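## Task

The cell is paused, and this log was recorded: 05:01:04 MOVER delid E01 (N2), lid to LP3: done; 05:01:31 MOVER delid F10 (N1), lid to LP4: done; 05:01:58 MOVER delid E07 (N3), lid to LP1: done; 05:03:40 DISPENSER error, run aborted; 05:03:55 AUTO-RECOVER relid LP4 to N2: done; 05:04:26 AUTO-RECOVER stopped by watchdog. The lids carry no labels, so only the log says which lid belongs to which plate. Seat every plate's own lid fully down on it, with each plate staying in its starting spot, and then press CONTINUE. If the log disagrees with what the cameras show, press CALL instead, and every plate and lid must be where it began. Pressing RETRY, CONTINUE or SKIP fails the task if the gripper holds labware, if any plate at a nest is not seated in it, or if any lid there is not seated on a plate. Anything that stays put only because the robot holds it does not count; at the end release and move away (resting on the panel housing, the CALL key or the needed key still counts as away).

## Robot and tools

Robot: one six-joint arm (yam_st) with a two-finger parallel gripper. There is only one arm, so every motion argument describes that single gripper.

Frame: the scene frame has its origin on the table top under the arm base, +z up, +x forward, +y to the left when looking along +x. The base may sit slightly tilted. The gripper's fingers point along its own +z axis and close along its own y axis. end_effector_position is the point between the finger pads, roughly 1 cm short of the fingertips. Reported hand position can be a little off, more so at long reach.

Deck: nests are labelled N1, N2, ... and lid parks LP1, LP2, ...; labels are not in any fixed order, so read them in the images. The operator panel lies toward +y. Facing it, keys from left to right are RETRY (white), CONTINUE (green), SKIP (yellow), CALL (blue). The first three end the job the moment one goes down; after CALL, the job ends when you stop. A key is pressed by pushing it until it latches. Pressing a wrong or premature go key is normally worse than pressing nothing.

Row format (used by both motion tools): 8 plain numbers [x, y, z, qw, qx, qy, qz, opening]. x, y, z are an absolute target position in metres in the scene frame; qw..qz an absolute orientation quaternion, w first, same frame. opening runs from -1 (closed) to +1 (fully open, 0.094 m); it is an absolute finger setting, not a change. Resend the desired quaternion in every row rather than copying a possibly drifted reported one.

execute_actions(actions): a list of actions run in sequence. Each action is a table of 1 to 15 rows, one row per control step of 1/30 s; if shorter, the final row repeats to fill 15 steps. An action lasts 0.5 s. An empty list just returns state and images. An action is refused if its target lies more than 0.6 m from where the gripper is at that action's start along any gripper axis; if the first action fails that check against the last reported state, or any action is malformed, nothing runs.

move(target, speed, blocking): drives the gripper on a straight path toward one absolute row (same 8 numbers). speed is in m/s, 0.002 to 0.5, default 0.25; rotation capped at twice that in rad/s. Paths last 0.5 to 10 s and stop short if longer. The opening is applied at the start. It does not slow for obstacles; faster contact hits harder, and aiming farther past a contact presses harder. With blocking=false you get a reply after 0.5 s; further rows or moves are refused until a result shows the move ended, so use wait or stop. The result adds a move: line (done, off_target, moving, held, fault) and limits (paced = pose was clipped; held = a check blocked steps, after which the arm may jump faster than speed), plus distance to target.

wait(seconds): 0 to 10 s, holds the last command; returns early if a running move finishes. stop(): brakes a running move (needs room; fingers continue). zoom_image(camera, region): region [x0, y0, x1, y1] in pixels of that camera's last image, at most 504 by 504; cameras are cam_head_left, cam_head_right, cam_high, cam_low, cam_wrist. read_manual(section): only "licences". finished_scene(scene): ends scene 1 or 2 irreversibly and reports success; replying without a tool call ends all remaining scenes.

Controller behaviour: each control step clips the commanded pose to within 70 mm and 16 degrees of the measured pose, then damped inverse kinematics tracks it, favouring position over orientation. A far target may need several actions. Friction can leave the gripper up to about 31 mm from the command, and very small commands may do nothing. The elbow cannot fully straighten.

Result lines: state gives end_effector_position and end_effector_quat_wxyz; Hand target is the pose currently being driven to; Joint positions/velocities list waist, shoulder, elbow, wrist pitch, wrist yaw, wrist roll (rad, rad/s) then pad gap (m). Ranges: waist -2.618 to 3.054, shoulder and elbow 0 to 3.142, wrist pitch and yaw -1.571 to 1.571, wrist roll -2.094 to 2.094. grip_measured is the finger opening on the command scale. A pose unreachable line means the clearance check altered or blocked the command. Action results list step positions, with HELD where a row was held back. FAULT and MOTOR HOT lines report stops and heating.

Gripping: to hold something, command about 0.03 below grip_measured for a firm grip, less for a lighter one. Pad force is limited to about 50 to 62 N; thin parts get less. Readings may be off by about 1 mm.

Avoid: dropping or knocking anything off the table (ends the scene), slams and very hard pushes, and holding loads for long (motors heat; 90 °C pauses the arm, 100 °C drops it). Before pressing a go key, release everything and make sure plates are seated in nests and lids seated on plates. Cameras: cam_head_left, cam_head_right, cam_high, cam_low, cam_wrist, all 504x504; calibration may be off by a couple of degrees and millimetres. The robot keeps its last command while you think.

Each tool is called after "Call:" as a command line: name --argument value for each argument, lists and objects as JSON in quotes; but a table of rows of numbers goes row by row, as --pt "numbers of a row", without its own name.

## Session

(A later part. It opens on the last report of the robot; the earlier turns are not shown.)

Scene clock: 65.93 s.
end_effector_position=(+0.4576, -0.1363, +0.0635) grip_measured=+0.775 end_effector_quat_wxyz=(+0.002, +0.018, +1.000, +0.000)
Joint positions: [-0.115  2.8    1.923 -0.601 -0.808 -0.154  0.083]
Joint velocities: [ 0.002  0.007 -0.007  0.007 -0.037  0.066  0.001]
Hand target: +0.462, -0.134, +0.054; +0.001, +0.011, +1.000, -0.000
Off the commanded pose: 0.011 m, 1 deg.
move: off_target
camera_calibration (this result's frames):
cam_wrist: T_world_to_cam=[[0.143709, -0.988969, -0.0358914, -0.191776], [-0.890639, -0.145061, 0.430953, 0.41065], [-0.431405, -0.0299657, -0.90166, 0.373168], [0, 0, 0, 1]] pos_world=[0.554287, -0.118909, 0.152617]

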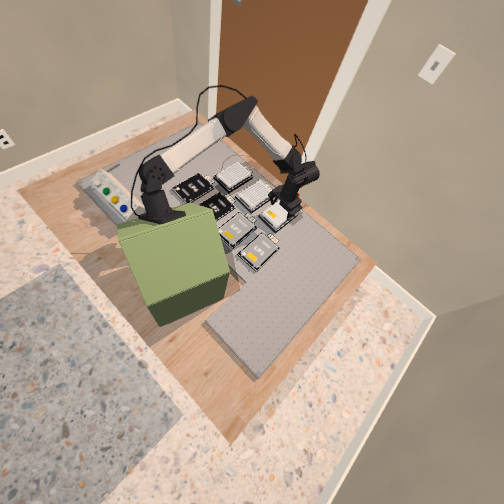

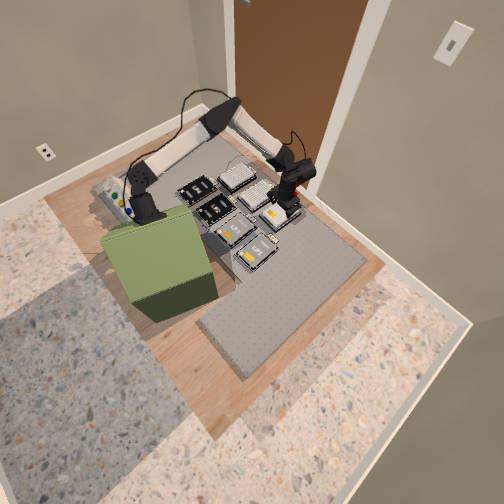

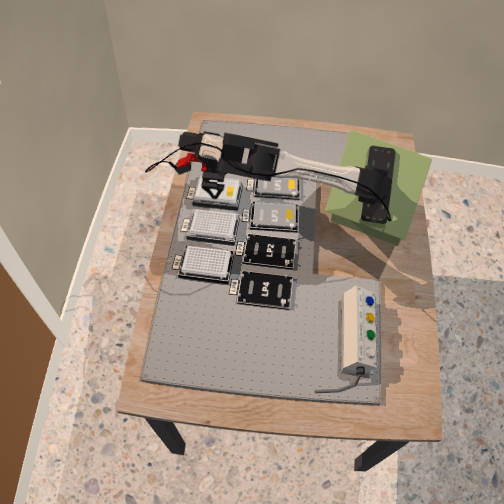

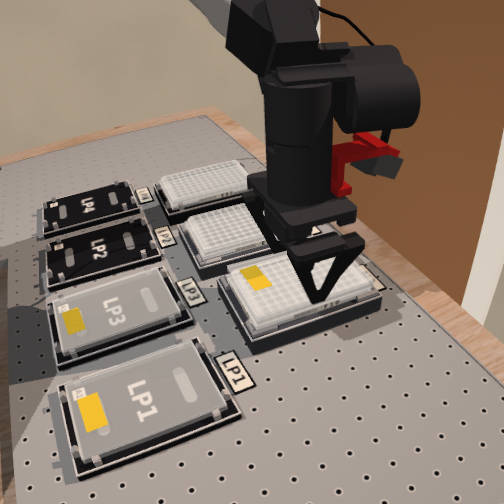

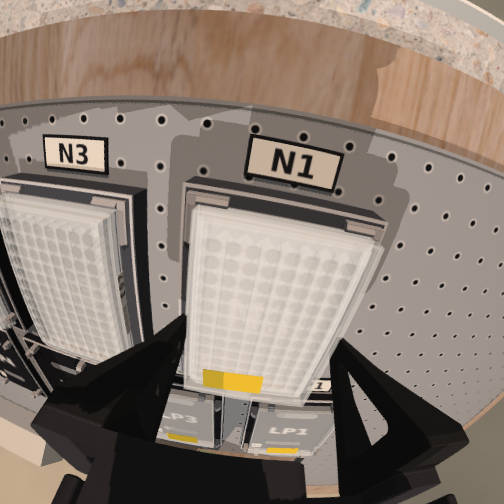

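Good x. Continue down.

Call:
move --target '[0.462,-0.133,0.047,0,0.011,0.9999,0,0.745]' --speed 0.015

Scene clock: 67.50 s.
end_effector_position=(+0.4574, -0.1356, +0.0631) grip_measured=+0.775 end_effector_quat_wxyz=(+0.001, +0.021, +1.000, +0.000)
Joint positions: [-0.113  2.8    1.923 -0.602 -0.808 -0.148  0.083]
Joint velocities: [-0.007  0.017  0.002  0.007 -0.022 -0.051 -0.   ]
Hand target: +0.461, -0.133, +0.048; +0.000, +0.011, +1.000, +0.000
Off the commanded pose: 0.017 m, 1 deg.
move: off_target
camera_calibration (this result's frames):
cam_wrist: T_world_to_cam=[[0.138582, -0.989672, -0.0366541, -0.188834], [-0.890579, -0.140725, 0.432511, 0.411207], [-0.433203, -0.0272951, -0.900883, 0.373793], [0, 0, 0, 1]] pos_world=[0.55431, -0.118814, 0.15197]

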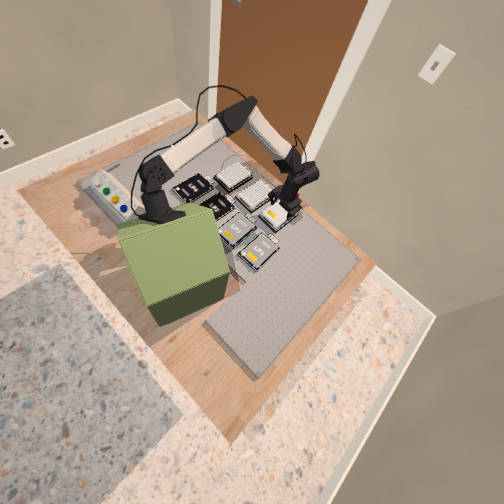

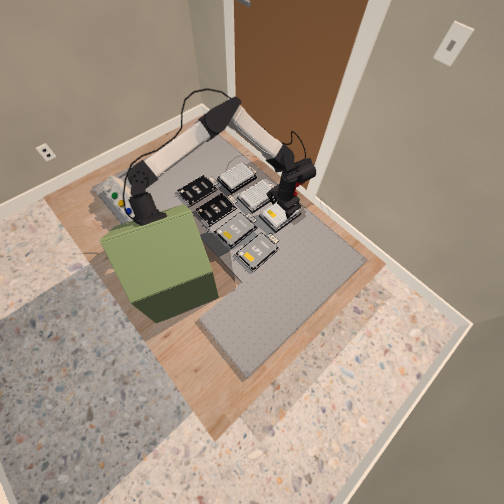

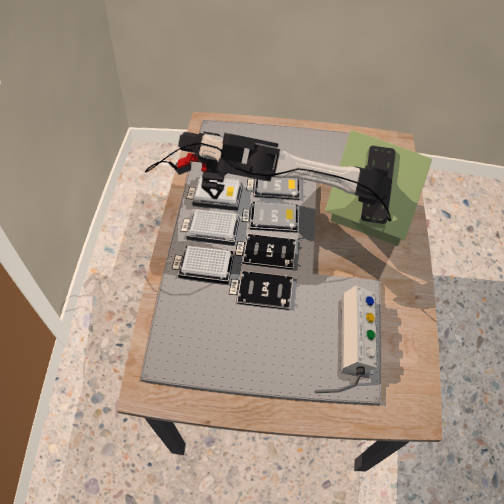

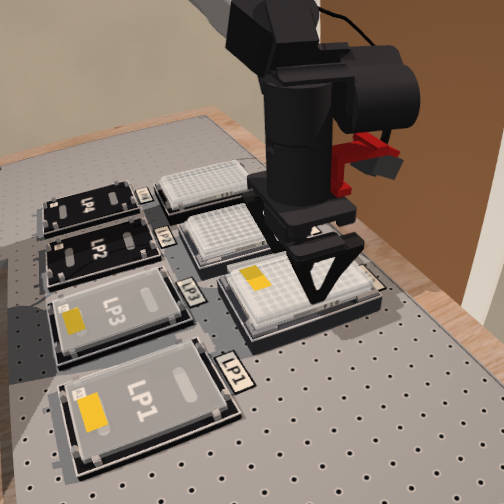

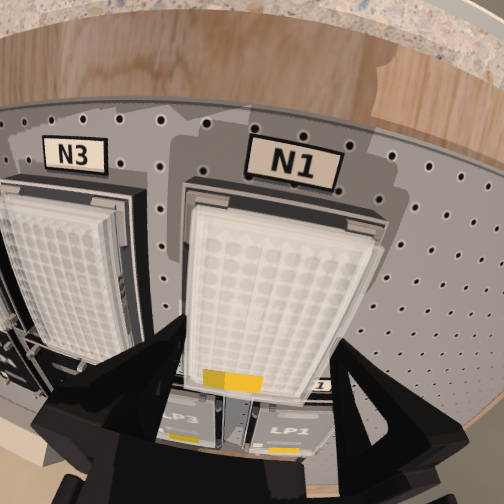

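Call:
zoom_image --camera "cam_low" --region '[210, 240, 390, 360]'

Call:
zoom_image --camera "cam_wrist" --region '[170, 170, 400, 410]'

Region (210, 240, 390, 360) of cam_low's 504x504 image, scaled by 2.800, with more detail than that image has.

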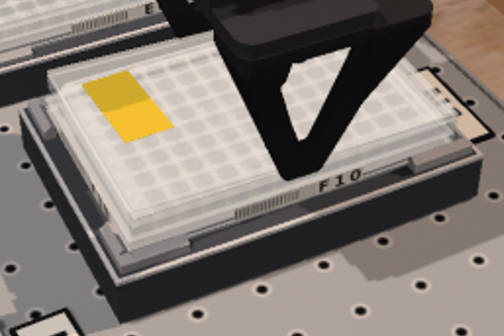

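Region (170, 170, 400, 410) of cam_wrist's 504x504 image, scaled by 2.100, with more detail than that image has; it fills the left 483 columns of this view, and the rest is white.

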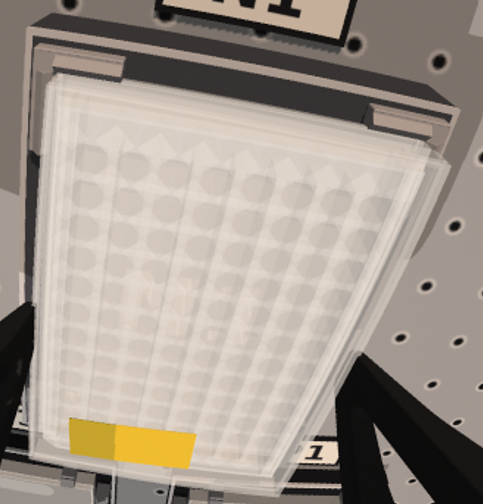

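Call:
execute_actions --actions '[[[0.460,-0.134,0.054,0,0.013,0.9999,0,0.78],[0.460,-0.134,0.054,0,0.013,0.9999,0,0.80],[0.460,-0.134,0.054,0,0.013,0.9999,0,0.83]],[[0.460,-0.134,0.054,0,0.013,0.9999,0,0.9]]]'

Call:
zoom_image --camera "cam_low" --region '[210, 240, 390, 360]'

Scene clock: 69.50 s.
end_effector_position=(+0.4577, -0.1350, +0.0624) grip_measured=+0.897 end_effector_quat_wxyz=(+0.001, +0.019, +1.000, +0.001)
Joint positions: [-0.111  2.8    1.923 -0.6   -0.808 -0.148  0.089]
Joint velocities: [-0.007  0.002 -0.002  0.037 -0.066 -0.022 -0.001]
Hand target: +0.460, -0.134, +0.054; +0.000, +0.013, +1.000, -0.000
Off the commanded pose: 0.009 m, 1 deg.
Step readings (end_effector_position; steps 1 to 15: 1st action; 16 to 30: 2nd action):
0: (+0.4574, -0.1356, +0.0631)
1: (+0.4573, -0.1356, +0.0631)
2: (+0.4573, -0.1356, +0.0631)
4: (+0.4573, -0.1356, +0.0631)
8: (+0.4575, -0.1350, +0.0624)
15: (+0.4576, -0.1350, +0.0624)
16: (+0.4576, -0.1350, +0.0624)
17: (+0.4577, -0.1350, +0.0624)
19: (+0.4577, -0.1350, +0.0624)
23: (+0.4577, -0.1350, +0.0624)
30: end_effector_position above
camera_calibration (this result's frames):
cam_wrist: T_world_to_cam=[[0.141149, -0.989306, -0.0367476, -0.189418], [-0.890316, -0.143083, 0.432279, 0.411445], [-0.432914, -0.028299, -0.900991, 0.373097], [0, 0, 0, 1]] pos_world=[0.554571, -0.117964, 0.151337]

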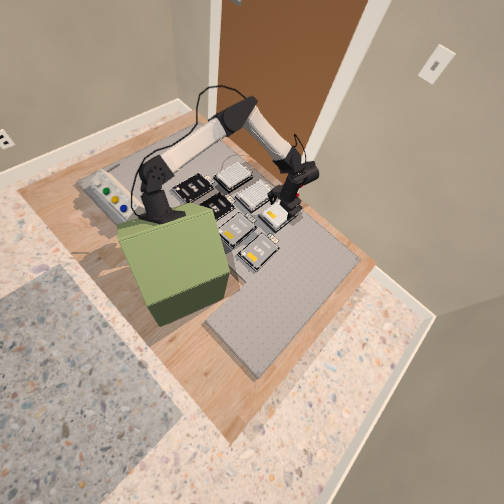

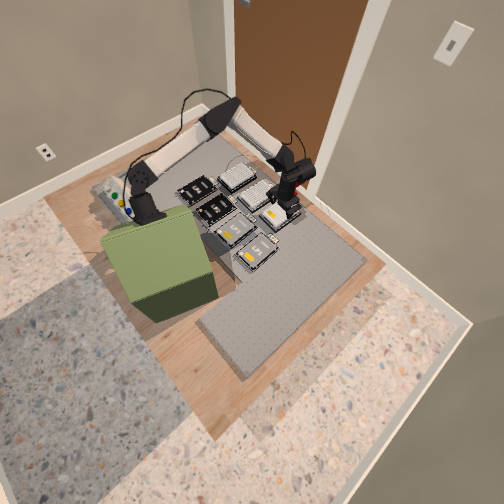

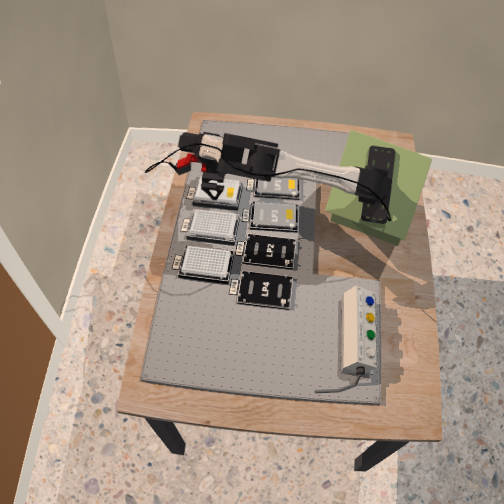

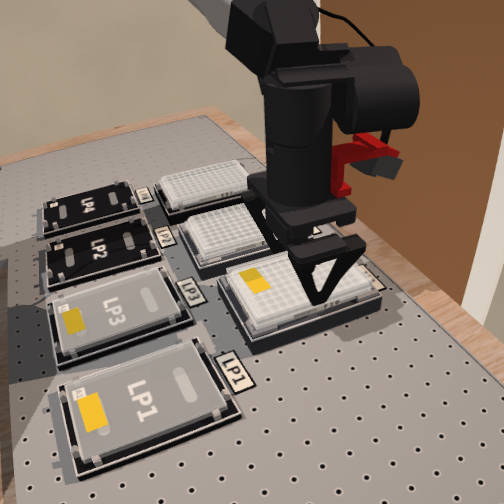

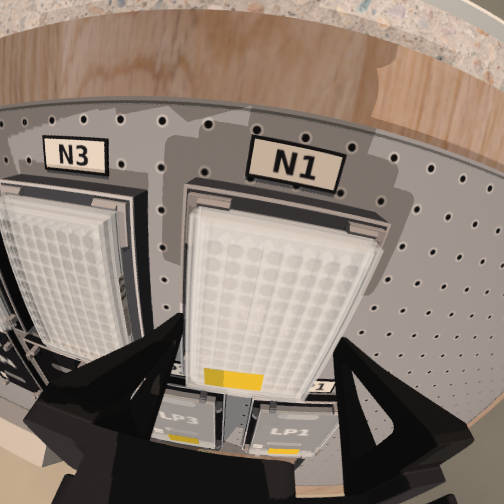

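Region (210, 240, 390, 360) of cam_low's 504x504 image, scaled by 2.800, with more detail than that image has.

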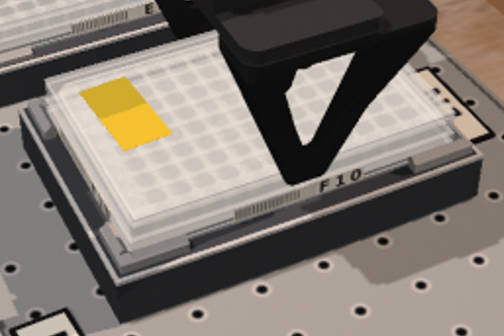

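Call:
move --target '[0.44,-0.134,0.13,0,0.013,0.9999,0,1.0]' --speed 0.15

Call:
zoom_image --camera "cam_low" --region '[150, 150, 400, 360]'

Scene clock: 71.33 s.
end_effector_position=(+0.4518, -0.1363, +0.1324) grip_measured=+1.000 end_effector_quat_wxyz=(+0.012, +0.003, +1.000, -0.005)
Joint positions: [-0.221  2.661  1.849 -0.744 -0.808 -0.313  0.094]
Joint velocities: [-0.017  0.002  0.007  0.007  0.007 -0.081  0.   ]
Hand target: +0.440, -0.134, +0.130; -0.000, +0.013, +1.000, +0.000
Off the commanded pose: 0.012 m, 2 deg.
move: off_target
camera_calibration (this result's frames):
cam_wrist: T_world_to_cam=[[0.173646, -0.984585, -0.0209783, -0.203423], [-0.894774, -0.166634, 0.414261, 0.376945], [-0.41137, -0.053164, -0.909917, 0.421645], [0, 0, 0, 1]] pos_world=[0.546057, -0.115059, 0.223241]

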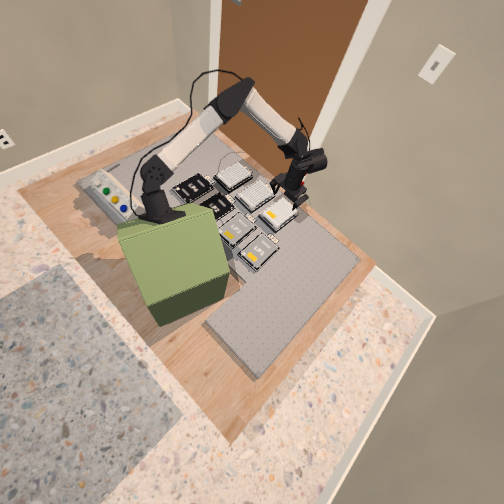

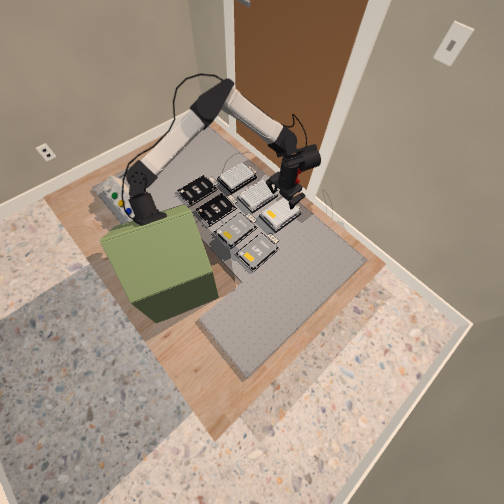

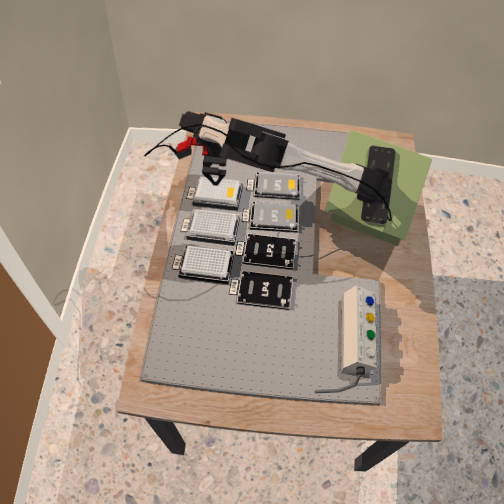

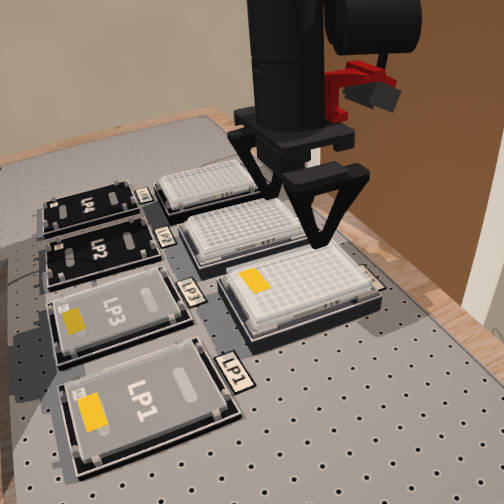

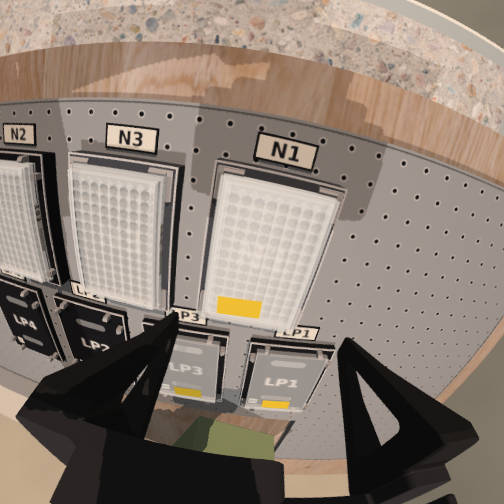

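Region (150, 150, 400, 360) of cam_low's 504x504 image, scaled by 2.016, with more detail than that image has; it fills the top 423 rows of this view, and the rest is white.

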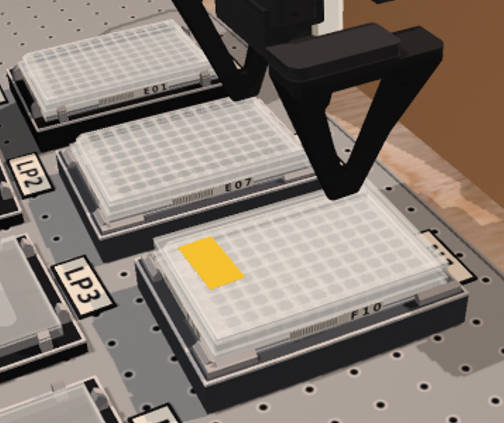

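Call:
move --target '[0.28,-0.069,0.12,0,0.013,0.9999,0,1.0]' --speed 0.25

Scene clock: 78.27 s.
end_effector_position=(+0.2866, -0.0752, +0.1209) grip_measured=+1.000 end_effector_quat_wxyz=(+0.003, +0.015, +1.000, -0.002)
Joint positions: [-0.191  2.23   0.878 -0.201 -0.809 -0.266  0.094]
Joint velocities: [ 0.002  0.002  0.002  0.066 -0.081 -0.022  0.   ]
Hand target: +0.281, -0.069, +0.119; -0.000, +0.013, +1.000, +0.000
Off the commanded pose: 0.009 m, 0 deg.
move: done
camera_calibration (this result's frames):
cam_wrist: T_world_to_cam=[[0.149173, -0.988295, -0.0319405, -0.106693], [-0.890754, -0.148335, 0.429598, 0.242487], [-0.429307, -0.0356334, -0.902455, 0.352063], [0, 0, 0, 1]] pos_world=[0.383056, -0.0569302, 0.210142]

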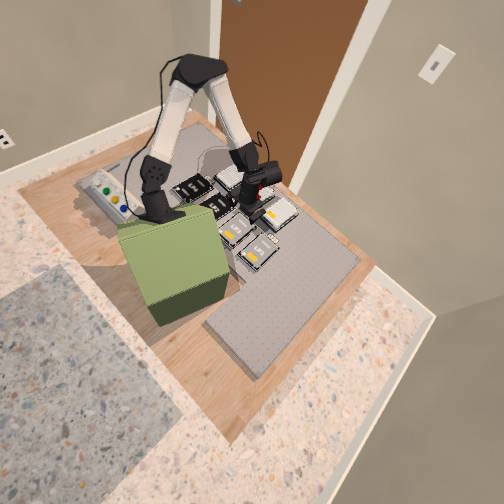

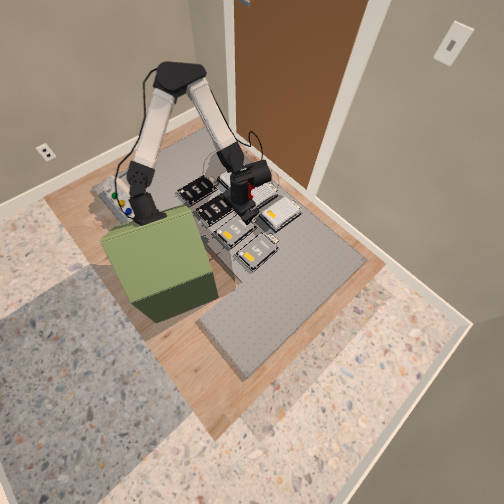

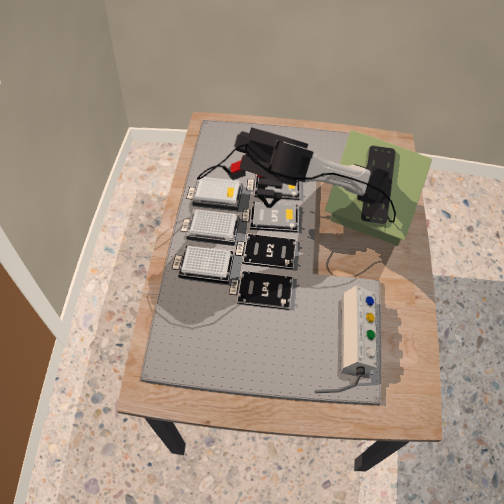

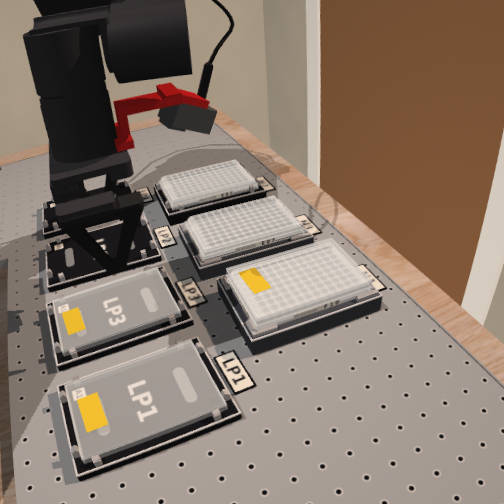

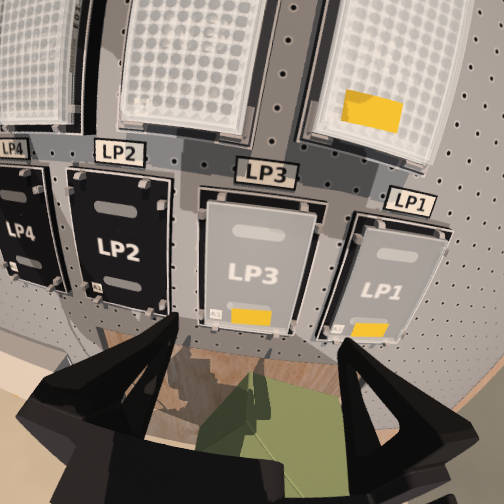

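Call:
zoom_image --camera "cam_wrist" --region '[170, 170, 350, 350]'

Call:
zoom_image --camera "cam_low" --region '[30, 250, 250, 490]'

Region (170, 170, 350, 350) of cam_wrist's 504x504 image, scaled by 2.800, with more detail than that image has.

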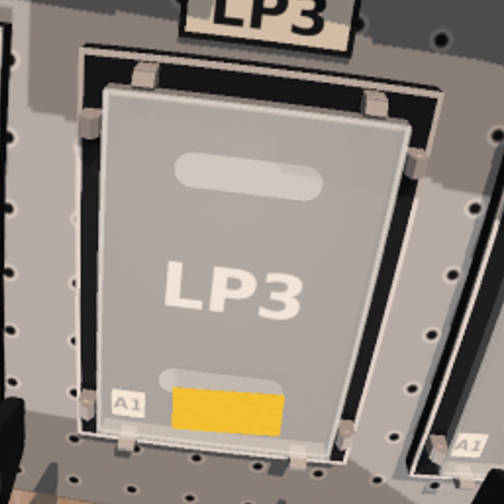

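Region (30, 250, 250, 490) of cam_low's 504x504 image, scaled by 2.100, with more detail than that image has; it fills the left 462 columns of this view, and the rest is white.

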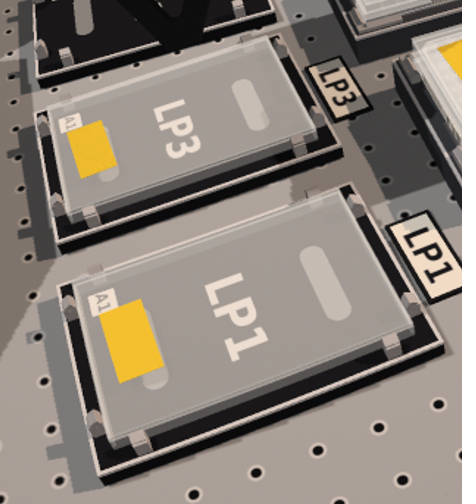

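Call:
move --target '[0.264,-0.060,0.07,0,-0.016,0.9999,0,1.0]' --speed 0.1

Scene clock: 85.67 s.
end_effector_position=(+0.2807, -0.0590, +0.0757) grip_measured=+1.000 end_effector_quat_wxyz=(+0.016, -0.028, +0.999, +0.001)
Joint positions: [-0.047  2.29   0.78   0.14  -0.804 -0.121  0.094]
Joint velocities: [-0.007  0.012 -0.012  0.007 -0.022 -0.037  0.   ]
Hand target: +0.265, -0.060, +0.070; +0.000, -0.016, +1.000, -0.001
Off the commanded pose: 0.018 m, 2 deg.
move: off_target
camera_calibration (this result's frames):
cam_wrist: T_world_to_cam=[[0.234362, -0.97164, -0.0314664, -0.114277], [-0.885004, -0.226636, 0.406699, 0.254502], [-0.402297, -0.067467, -0.91302, 0.300629], [0, 0, 0, 1]] pos_world=[0.37296, -0.0330747, 0.167379]

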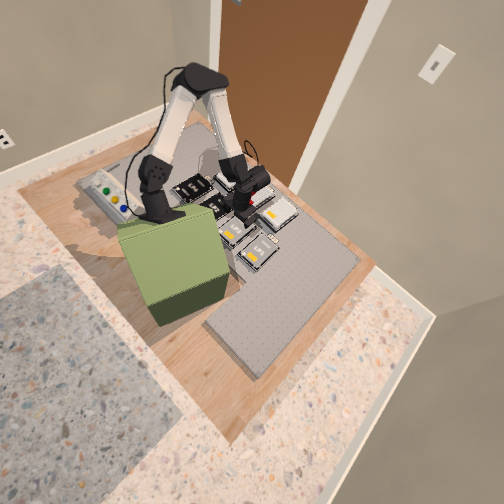

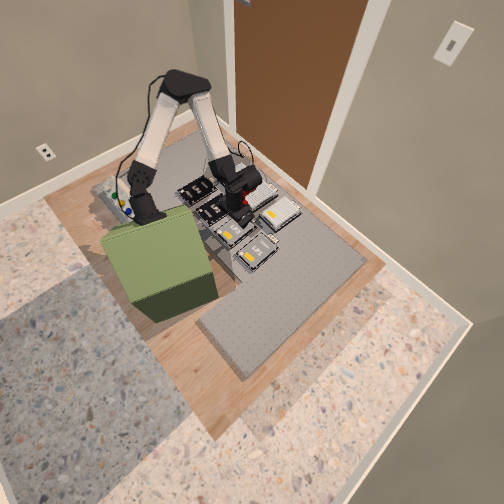

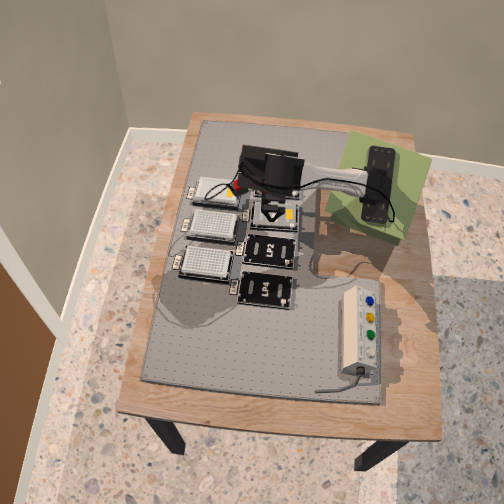

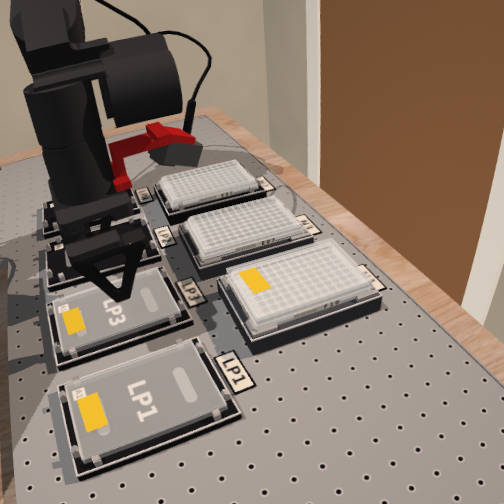

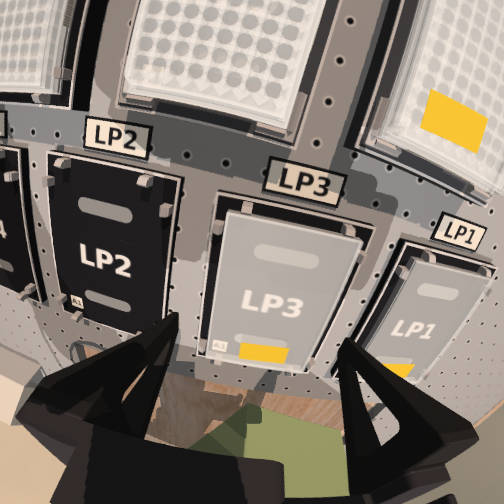

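Call:
move --target '[0.254,-0.072,0.062,0,-0.012,0.9999,0,1.0]' --speed 0.05

Scene clock: 86.90 s.
end_effector_position=(+0.2730, -0.0688, +0.0655) grip_measured=+1.000 end_effector_quat_wxyz=(+0.013, -0.025, +1.000, +0.001)
Joint positions: [-0.047  2.351  0.78   0.194 -0.804 -0.119  0.094]
Joint velocities: [-0.007  0.002  0.002  0.11   0.022 -0.022  0.   ]
Hand target: +0.254, -0.072, +0.062; -0.001, -0.012, +1.000, +0.000
Off the commanded pose: 0.020 m, 2 deg.
move: off_target
camera_calibration (this result's frames):
cam_wrist: T_world_to_cam=[[0.228313, -0.973026, -0.033053, -0.120599], [-0.884411, -0.221475, 0.41081, 0.249542], [-0.40705, -0.0645611, -0.911121, 0.288961], [0, 0, 0, 1]] pos_world=[0.365853, -0.0434232, 0.156778]

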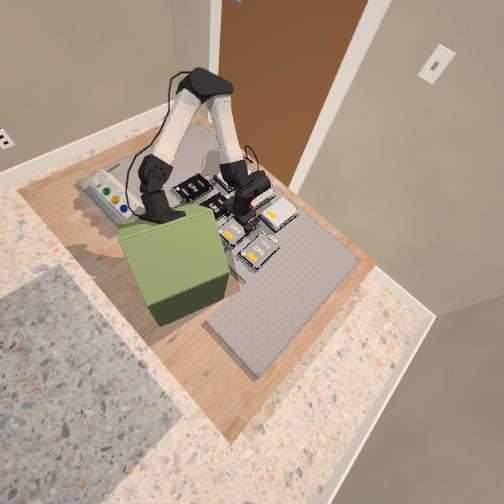

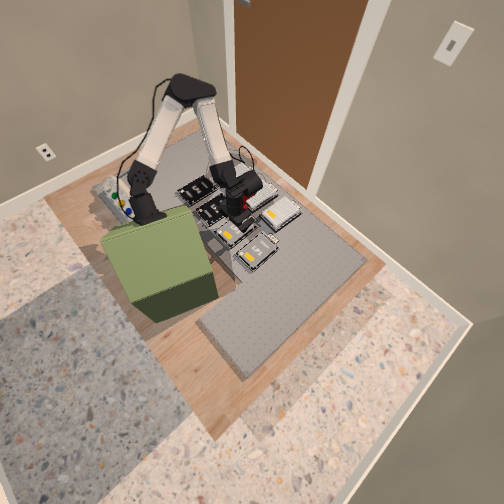

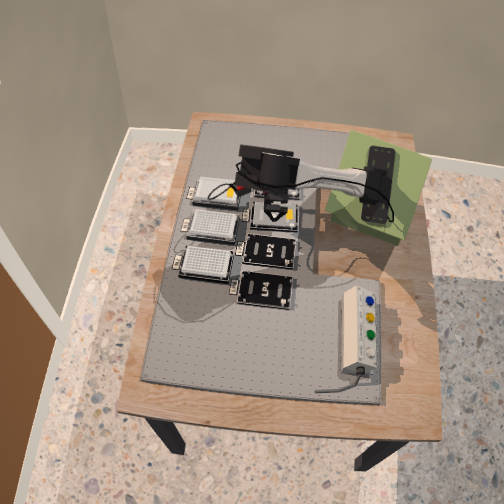

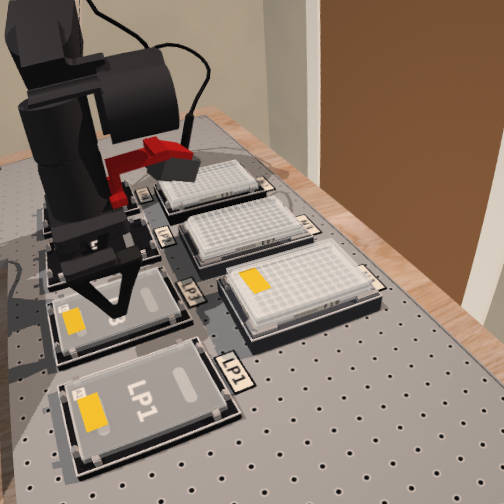

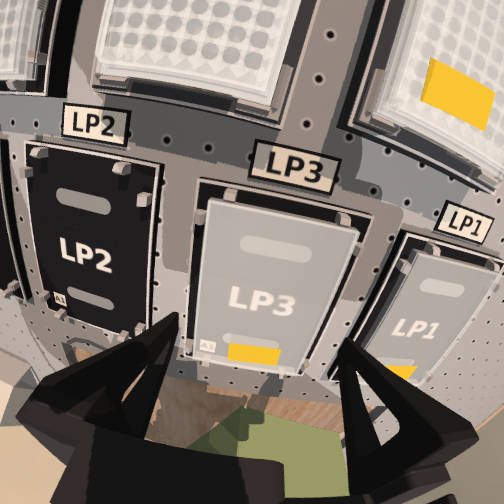

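Call:
move --target '[0.260,-0.072,0.046,0,-0.004,1,0,1.0]' --speed 0.04

Call:
zoom_image --camera "cam_low" --region '[30, 230, 230, 390]'

Scene clock: 88.20 s.
end_effector_position=(+0.2665, -0.0710, +0.0519) grip_measured=+1.000 end_effector_quat_wxyz=(+0.007, -0.007, +1.000, +0.002)
Joint positions: [-0.019  2.401  0.78   0.256 -0.799 -0.057  0.094]
Joint velocities: [ 0.002 -0.002  0.007  0.007  0.051  0.051  0.   ]
Hand target: +0.260, -0.072, +0.046; -0.000, -0.004, +1.000, -0.000
Off the commanded pose: 0.009 m, 1 deg.
move: done
camera_calibration (this result's frames):
cam_wrist: T_world_to_cam=[[0.193725, -0.98033, -0.0377284, -0.112763], [-0.886882, -0.19144, 0.420465, 0.251193], [-0.419417, -0.0479938, -0.906524, 0.277951], [0, 0, 0, 1]] pos_world=[0.361201, -0.0491166, 0.142098]

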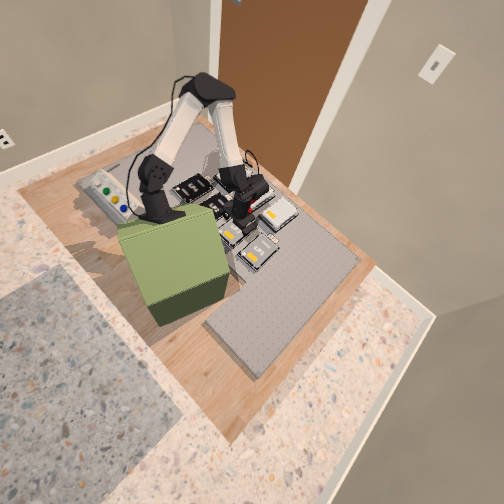

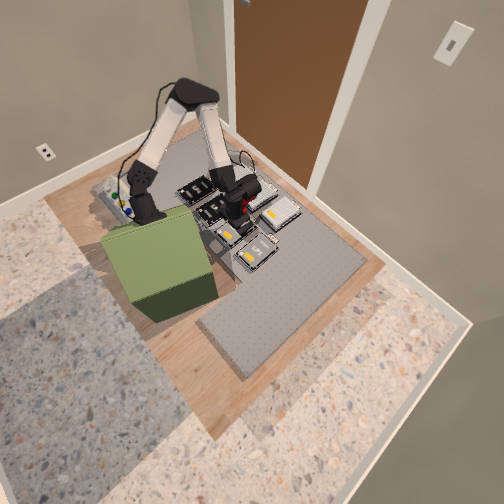

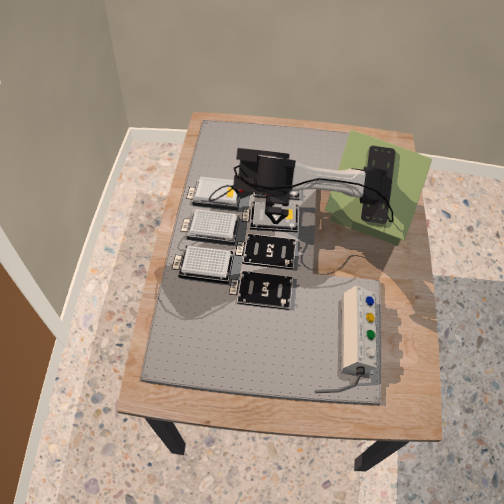

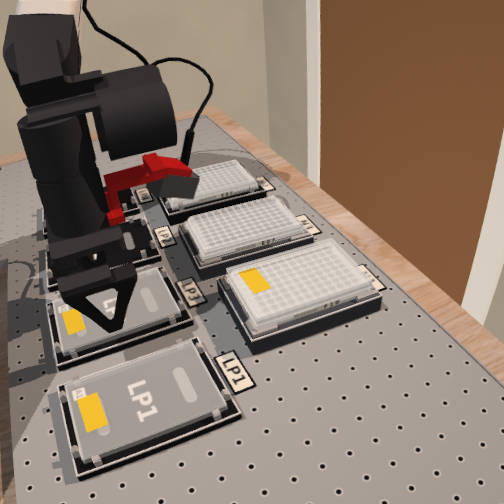

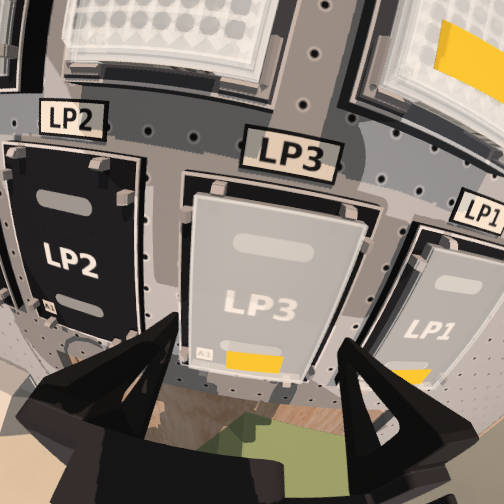

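Region (30, 230, 230, 390) of cam_low's 504x504 image, scaled by 2.520, with more detail than that image has; it fills the top 403 rows of this view, and the rest is white.

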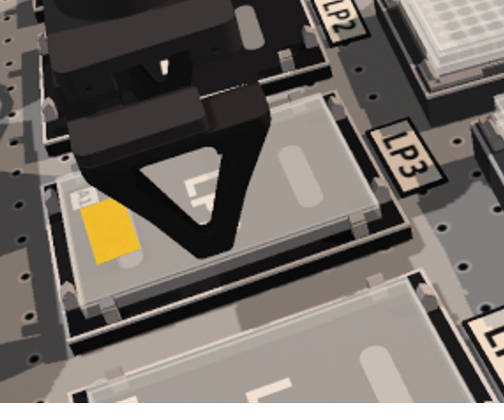

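Call:
move --target '[0.268,-0.068,0.037,0,-0.018,0.9998,0,1.0]' --speed 0.03

Call:
zoom_image --camera "cam_low" --region '[30, 230, 230, 390]'

Scene clock: 89.40 s.
end_effector_position=(+0.2626, -0.0664, +0.0431) grip_measured=+1.000 end_effector_quat_wxyz=(-0.001, -0.011, +1.000, +0.003)
Joint positions: [ 0.015  2.415  0.78   0.278 -0.792 -0.035  0.094]
Joint velocities: [-0.007 -0.012  0.017 -0.051  0.007  0.007  0.   ]
Hand target: +0.268, -0.068, +0.037; +0.000, -0.018, +1.000, +0.000
Off the commanded pose: 0.008 m, 1 deg.
move: done
camera_calibration (this result's frames):
cam_wrist: T_world_to_cam=[[0.20057, -0.978789, -0.0417571, -0.109434], [-0.877875, -0.198485, 0.435819, 0.248822], [-0.434863, -0.0507549, -0.899065, 0.272131], [0, 0, 0, 1]] pos_world=[0.358723, -0.0439131, 0.131653]

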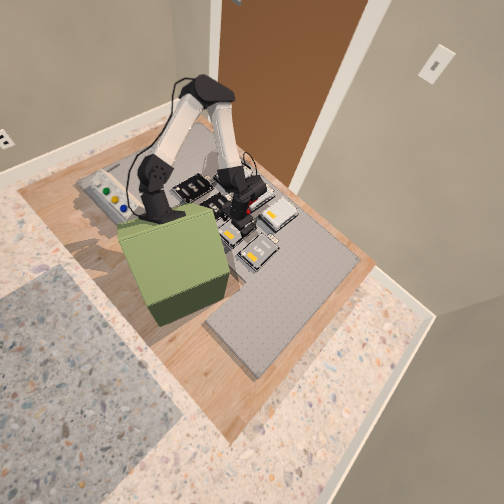

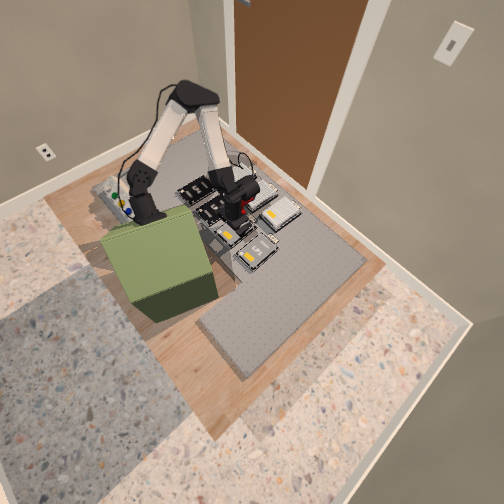

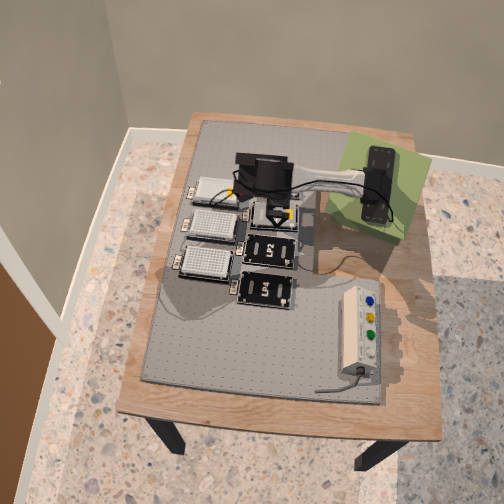

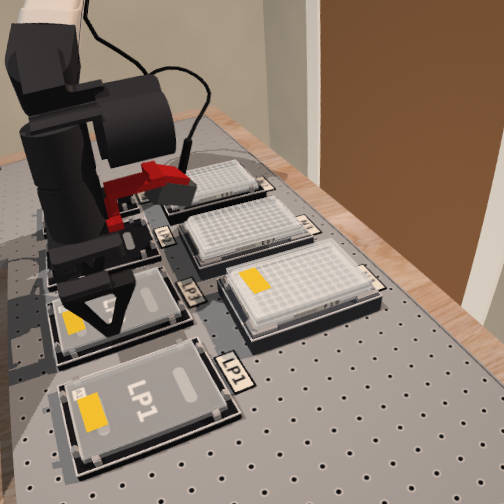

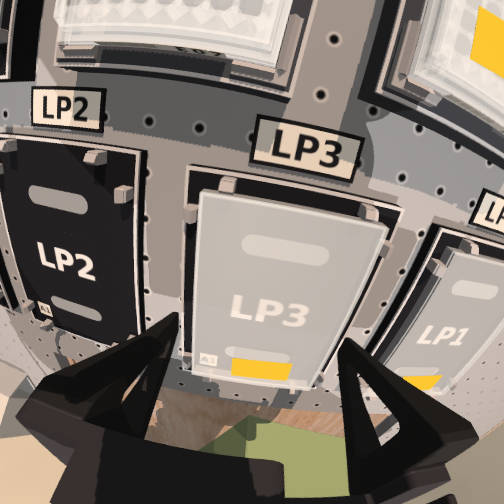

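Region (30, 230, 230, 390) of cam_low's 504x504 image, scaled by 2.520, with more detail than that image has; it fills the top 403 rows of this view, and the rest is white.

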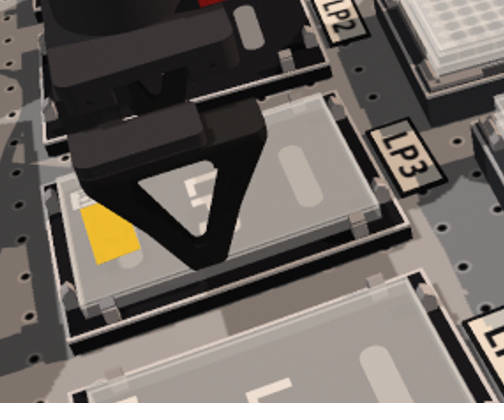

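Call:
move --target '[0.280,-0.069,0.036,0,-0.018,0.9998,0,1.0]' --speed 0.03

Call:
zoom_image --camera "cam_low" --region '[30, 230, 230, 390]'

Scene clock: 90.87 s.
end_effector_position=(+0.2806, -0.0669, +0.0430) grip_measured=+1.000 end_effector_quat_wxyz=(+0.010, -0.022, +1.000, +0.002)
Joint positions: [ 0.015  2.415  0.826  0.265 -0.791 -0.034  0.094]
Joint velocities: [ 0.012 -0.002  0.002  0.037  0.051  0.037  0.   ]
Hand target: +0.280, -0.069, +0.036; +0.000, -0.018, +1.000, -0.000
Off the commanded pose: 0.007 m, 1 deg.
move: done
camera_calibration (this result's frames):
cam_wrist: T_world_to_cam=[[0.222762, -0.97421, -0.0359334, -0.119629], [-0.883086, -0.217265, 0.415878, 0.265604], [-0.41296, -0.0609095, -0.90871, 0.273414], [0, 0, 0, 1]] pos_world=[0.374109, -0.0421842, 0.133696]

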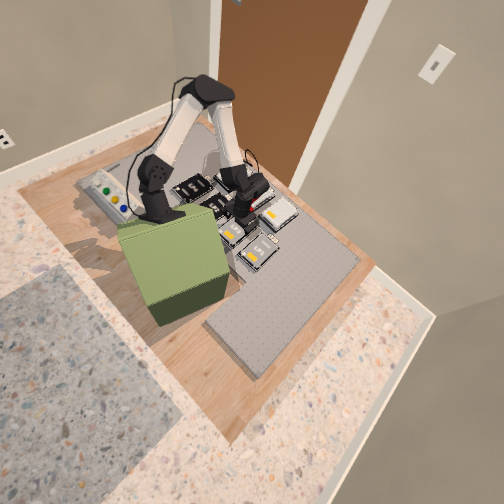

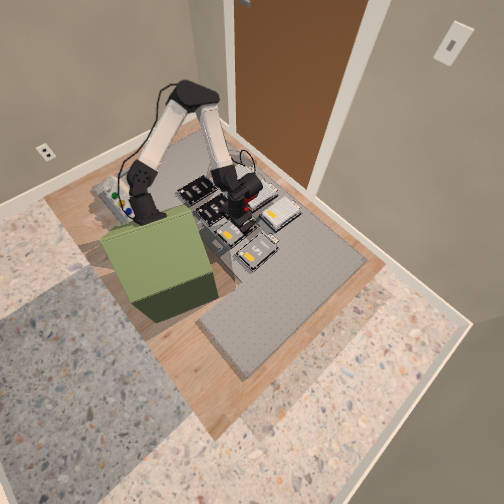

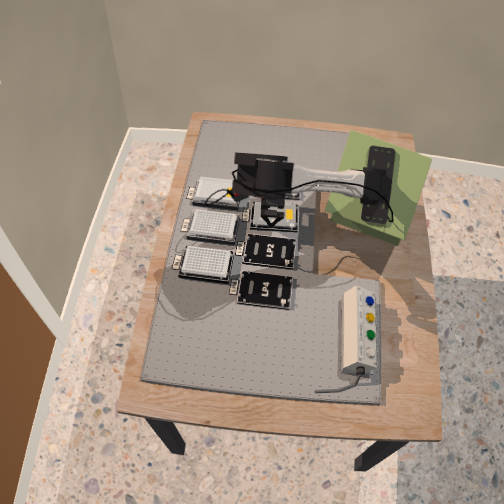

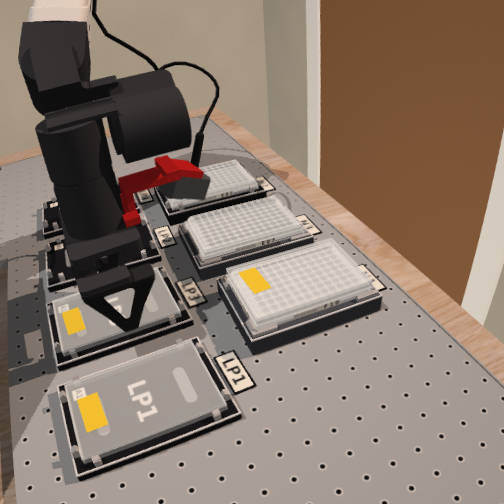

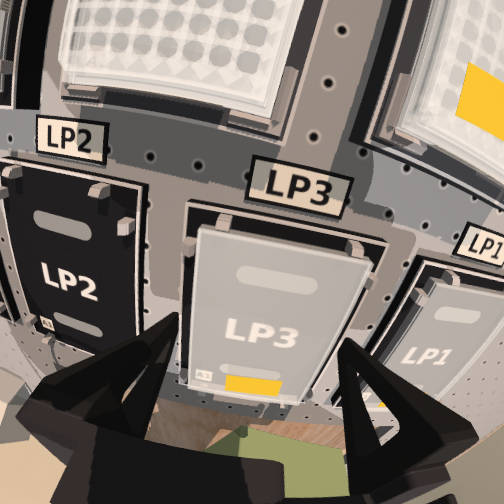

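Region (30, 230, 230, 390) of cam_low's 504x504 image, scaled by 2.520, with more detail than that image has; it fills the top 403 rows of this view, and the rest is white.

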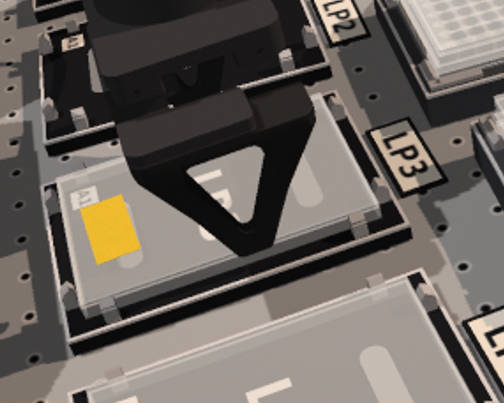

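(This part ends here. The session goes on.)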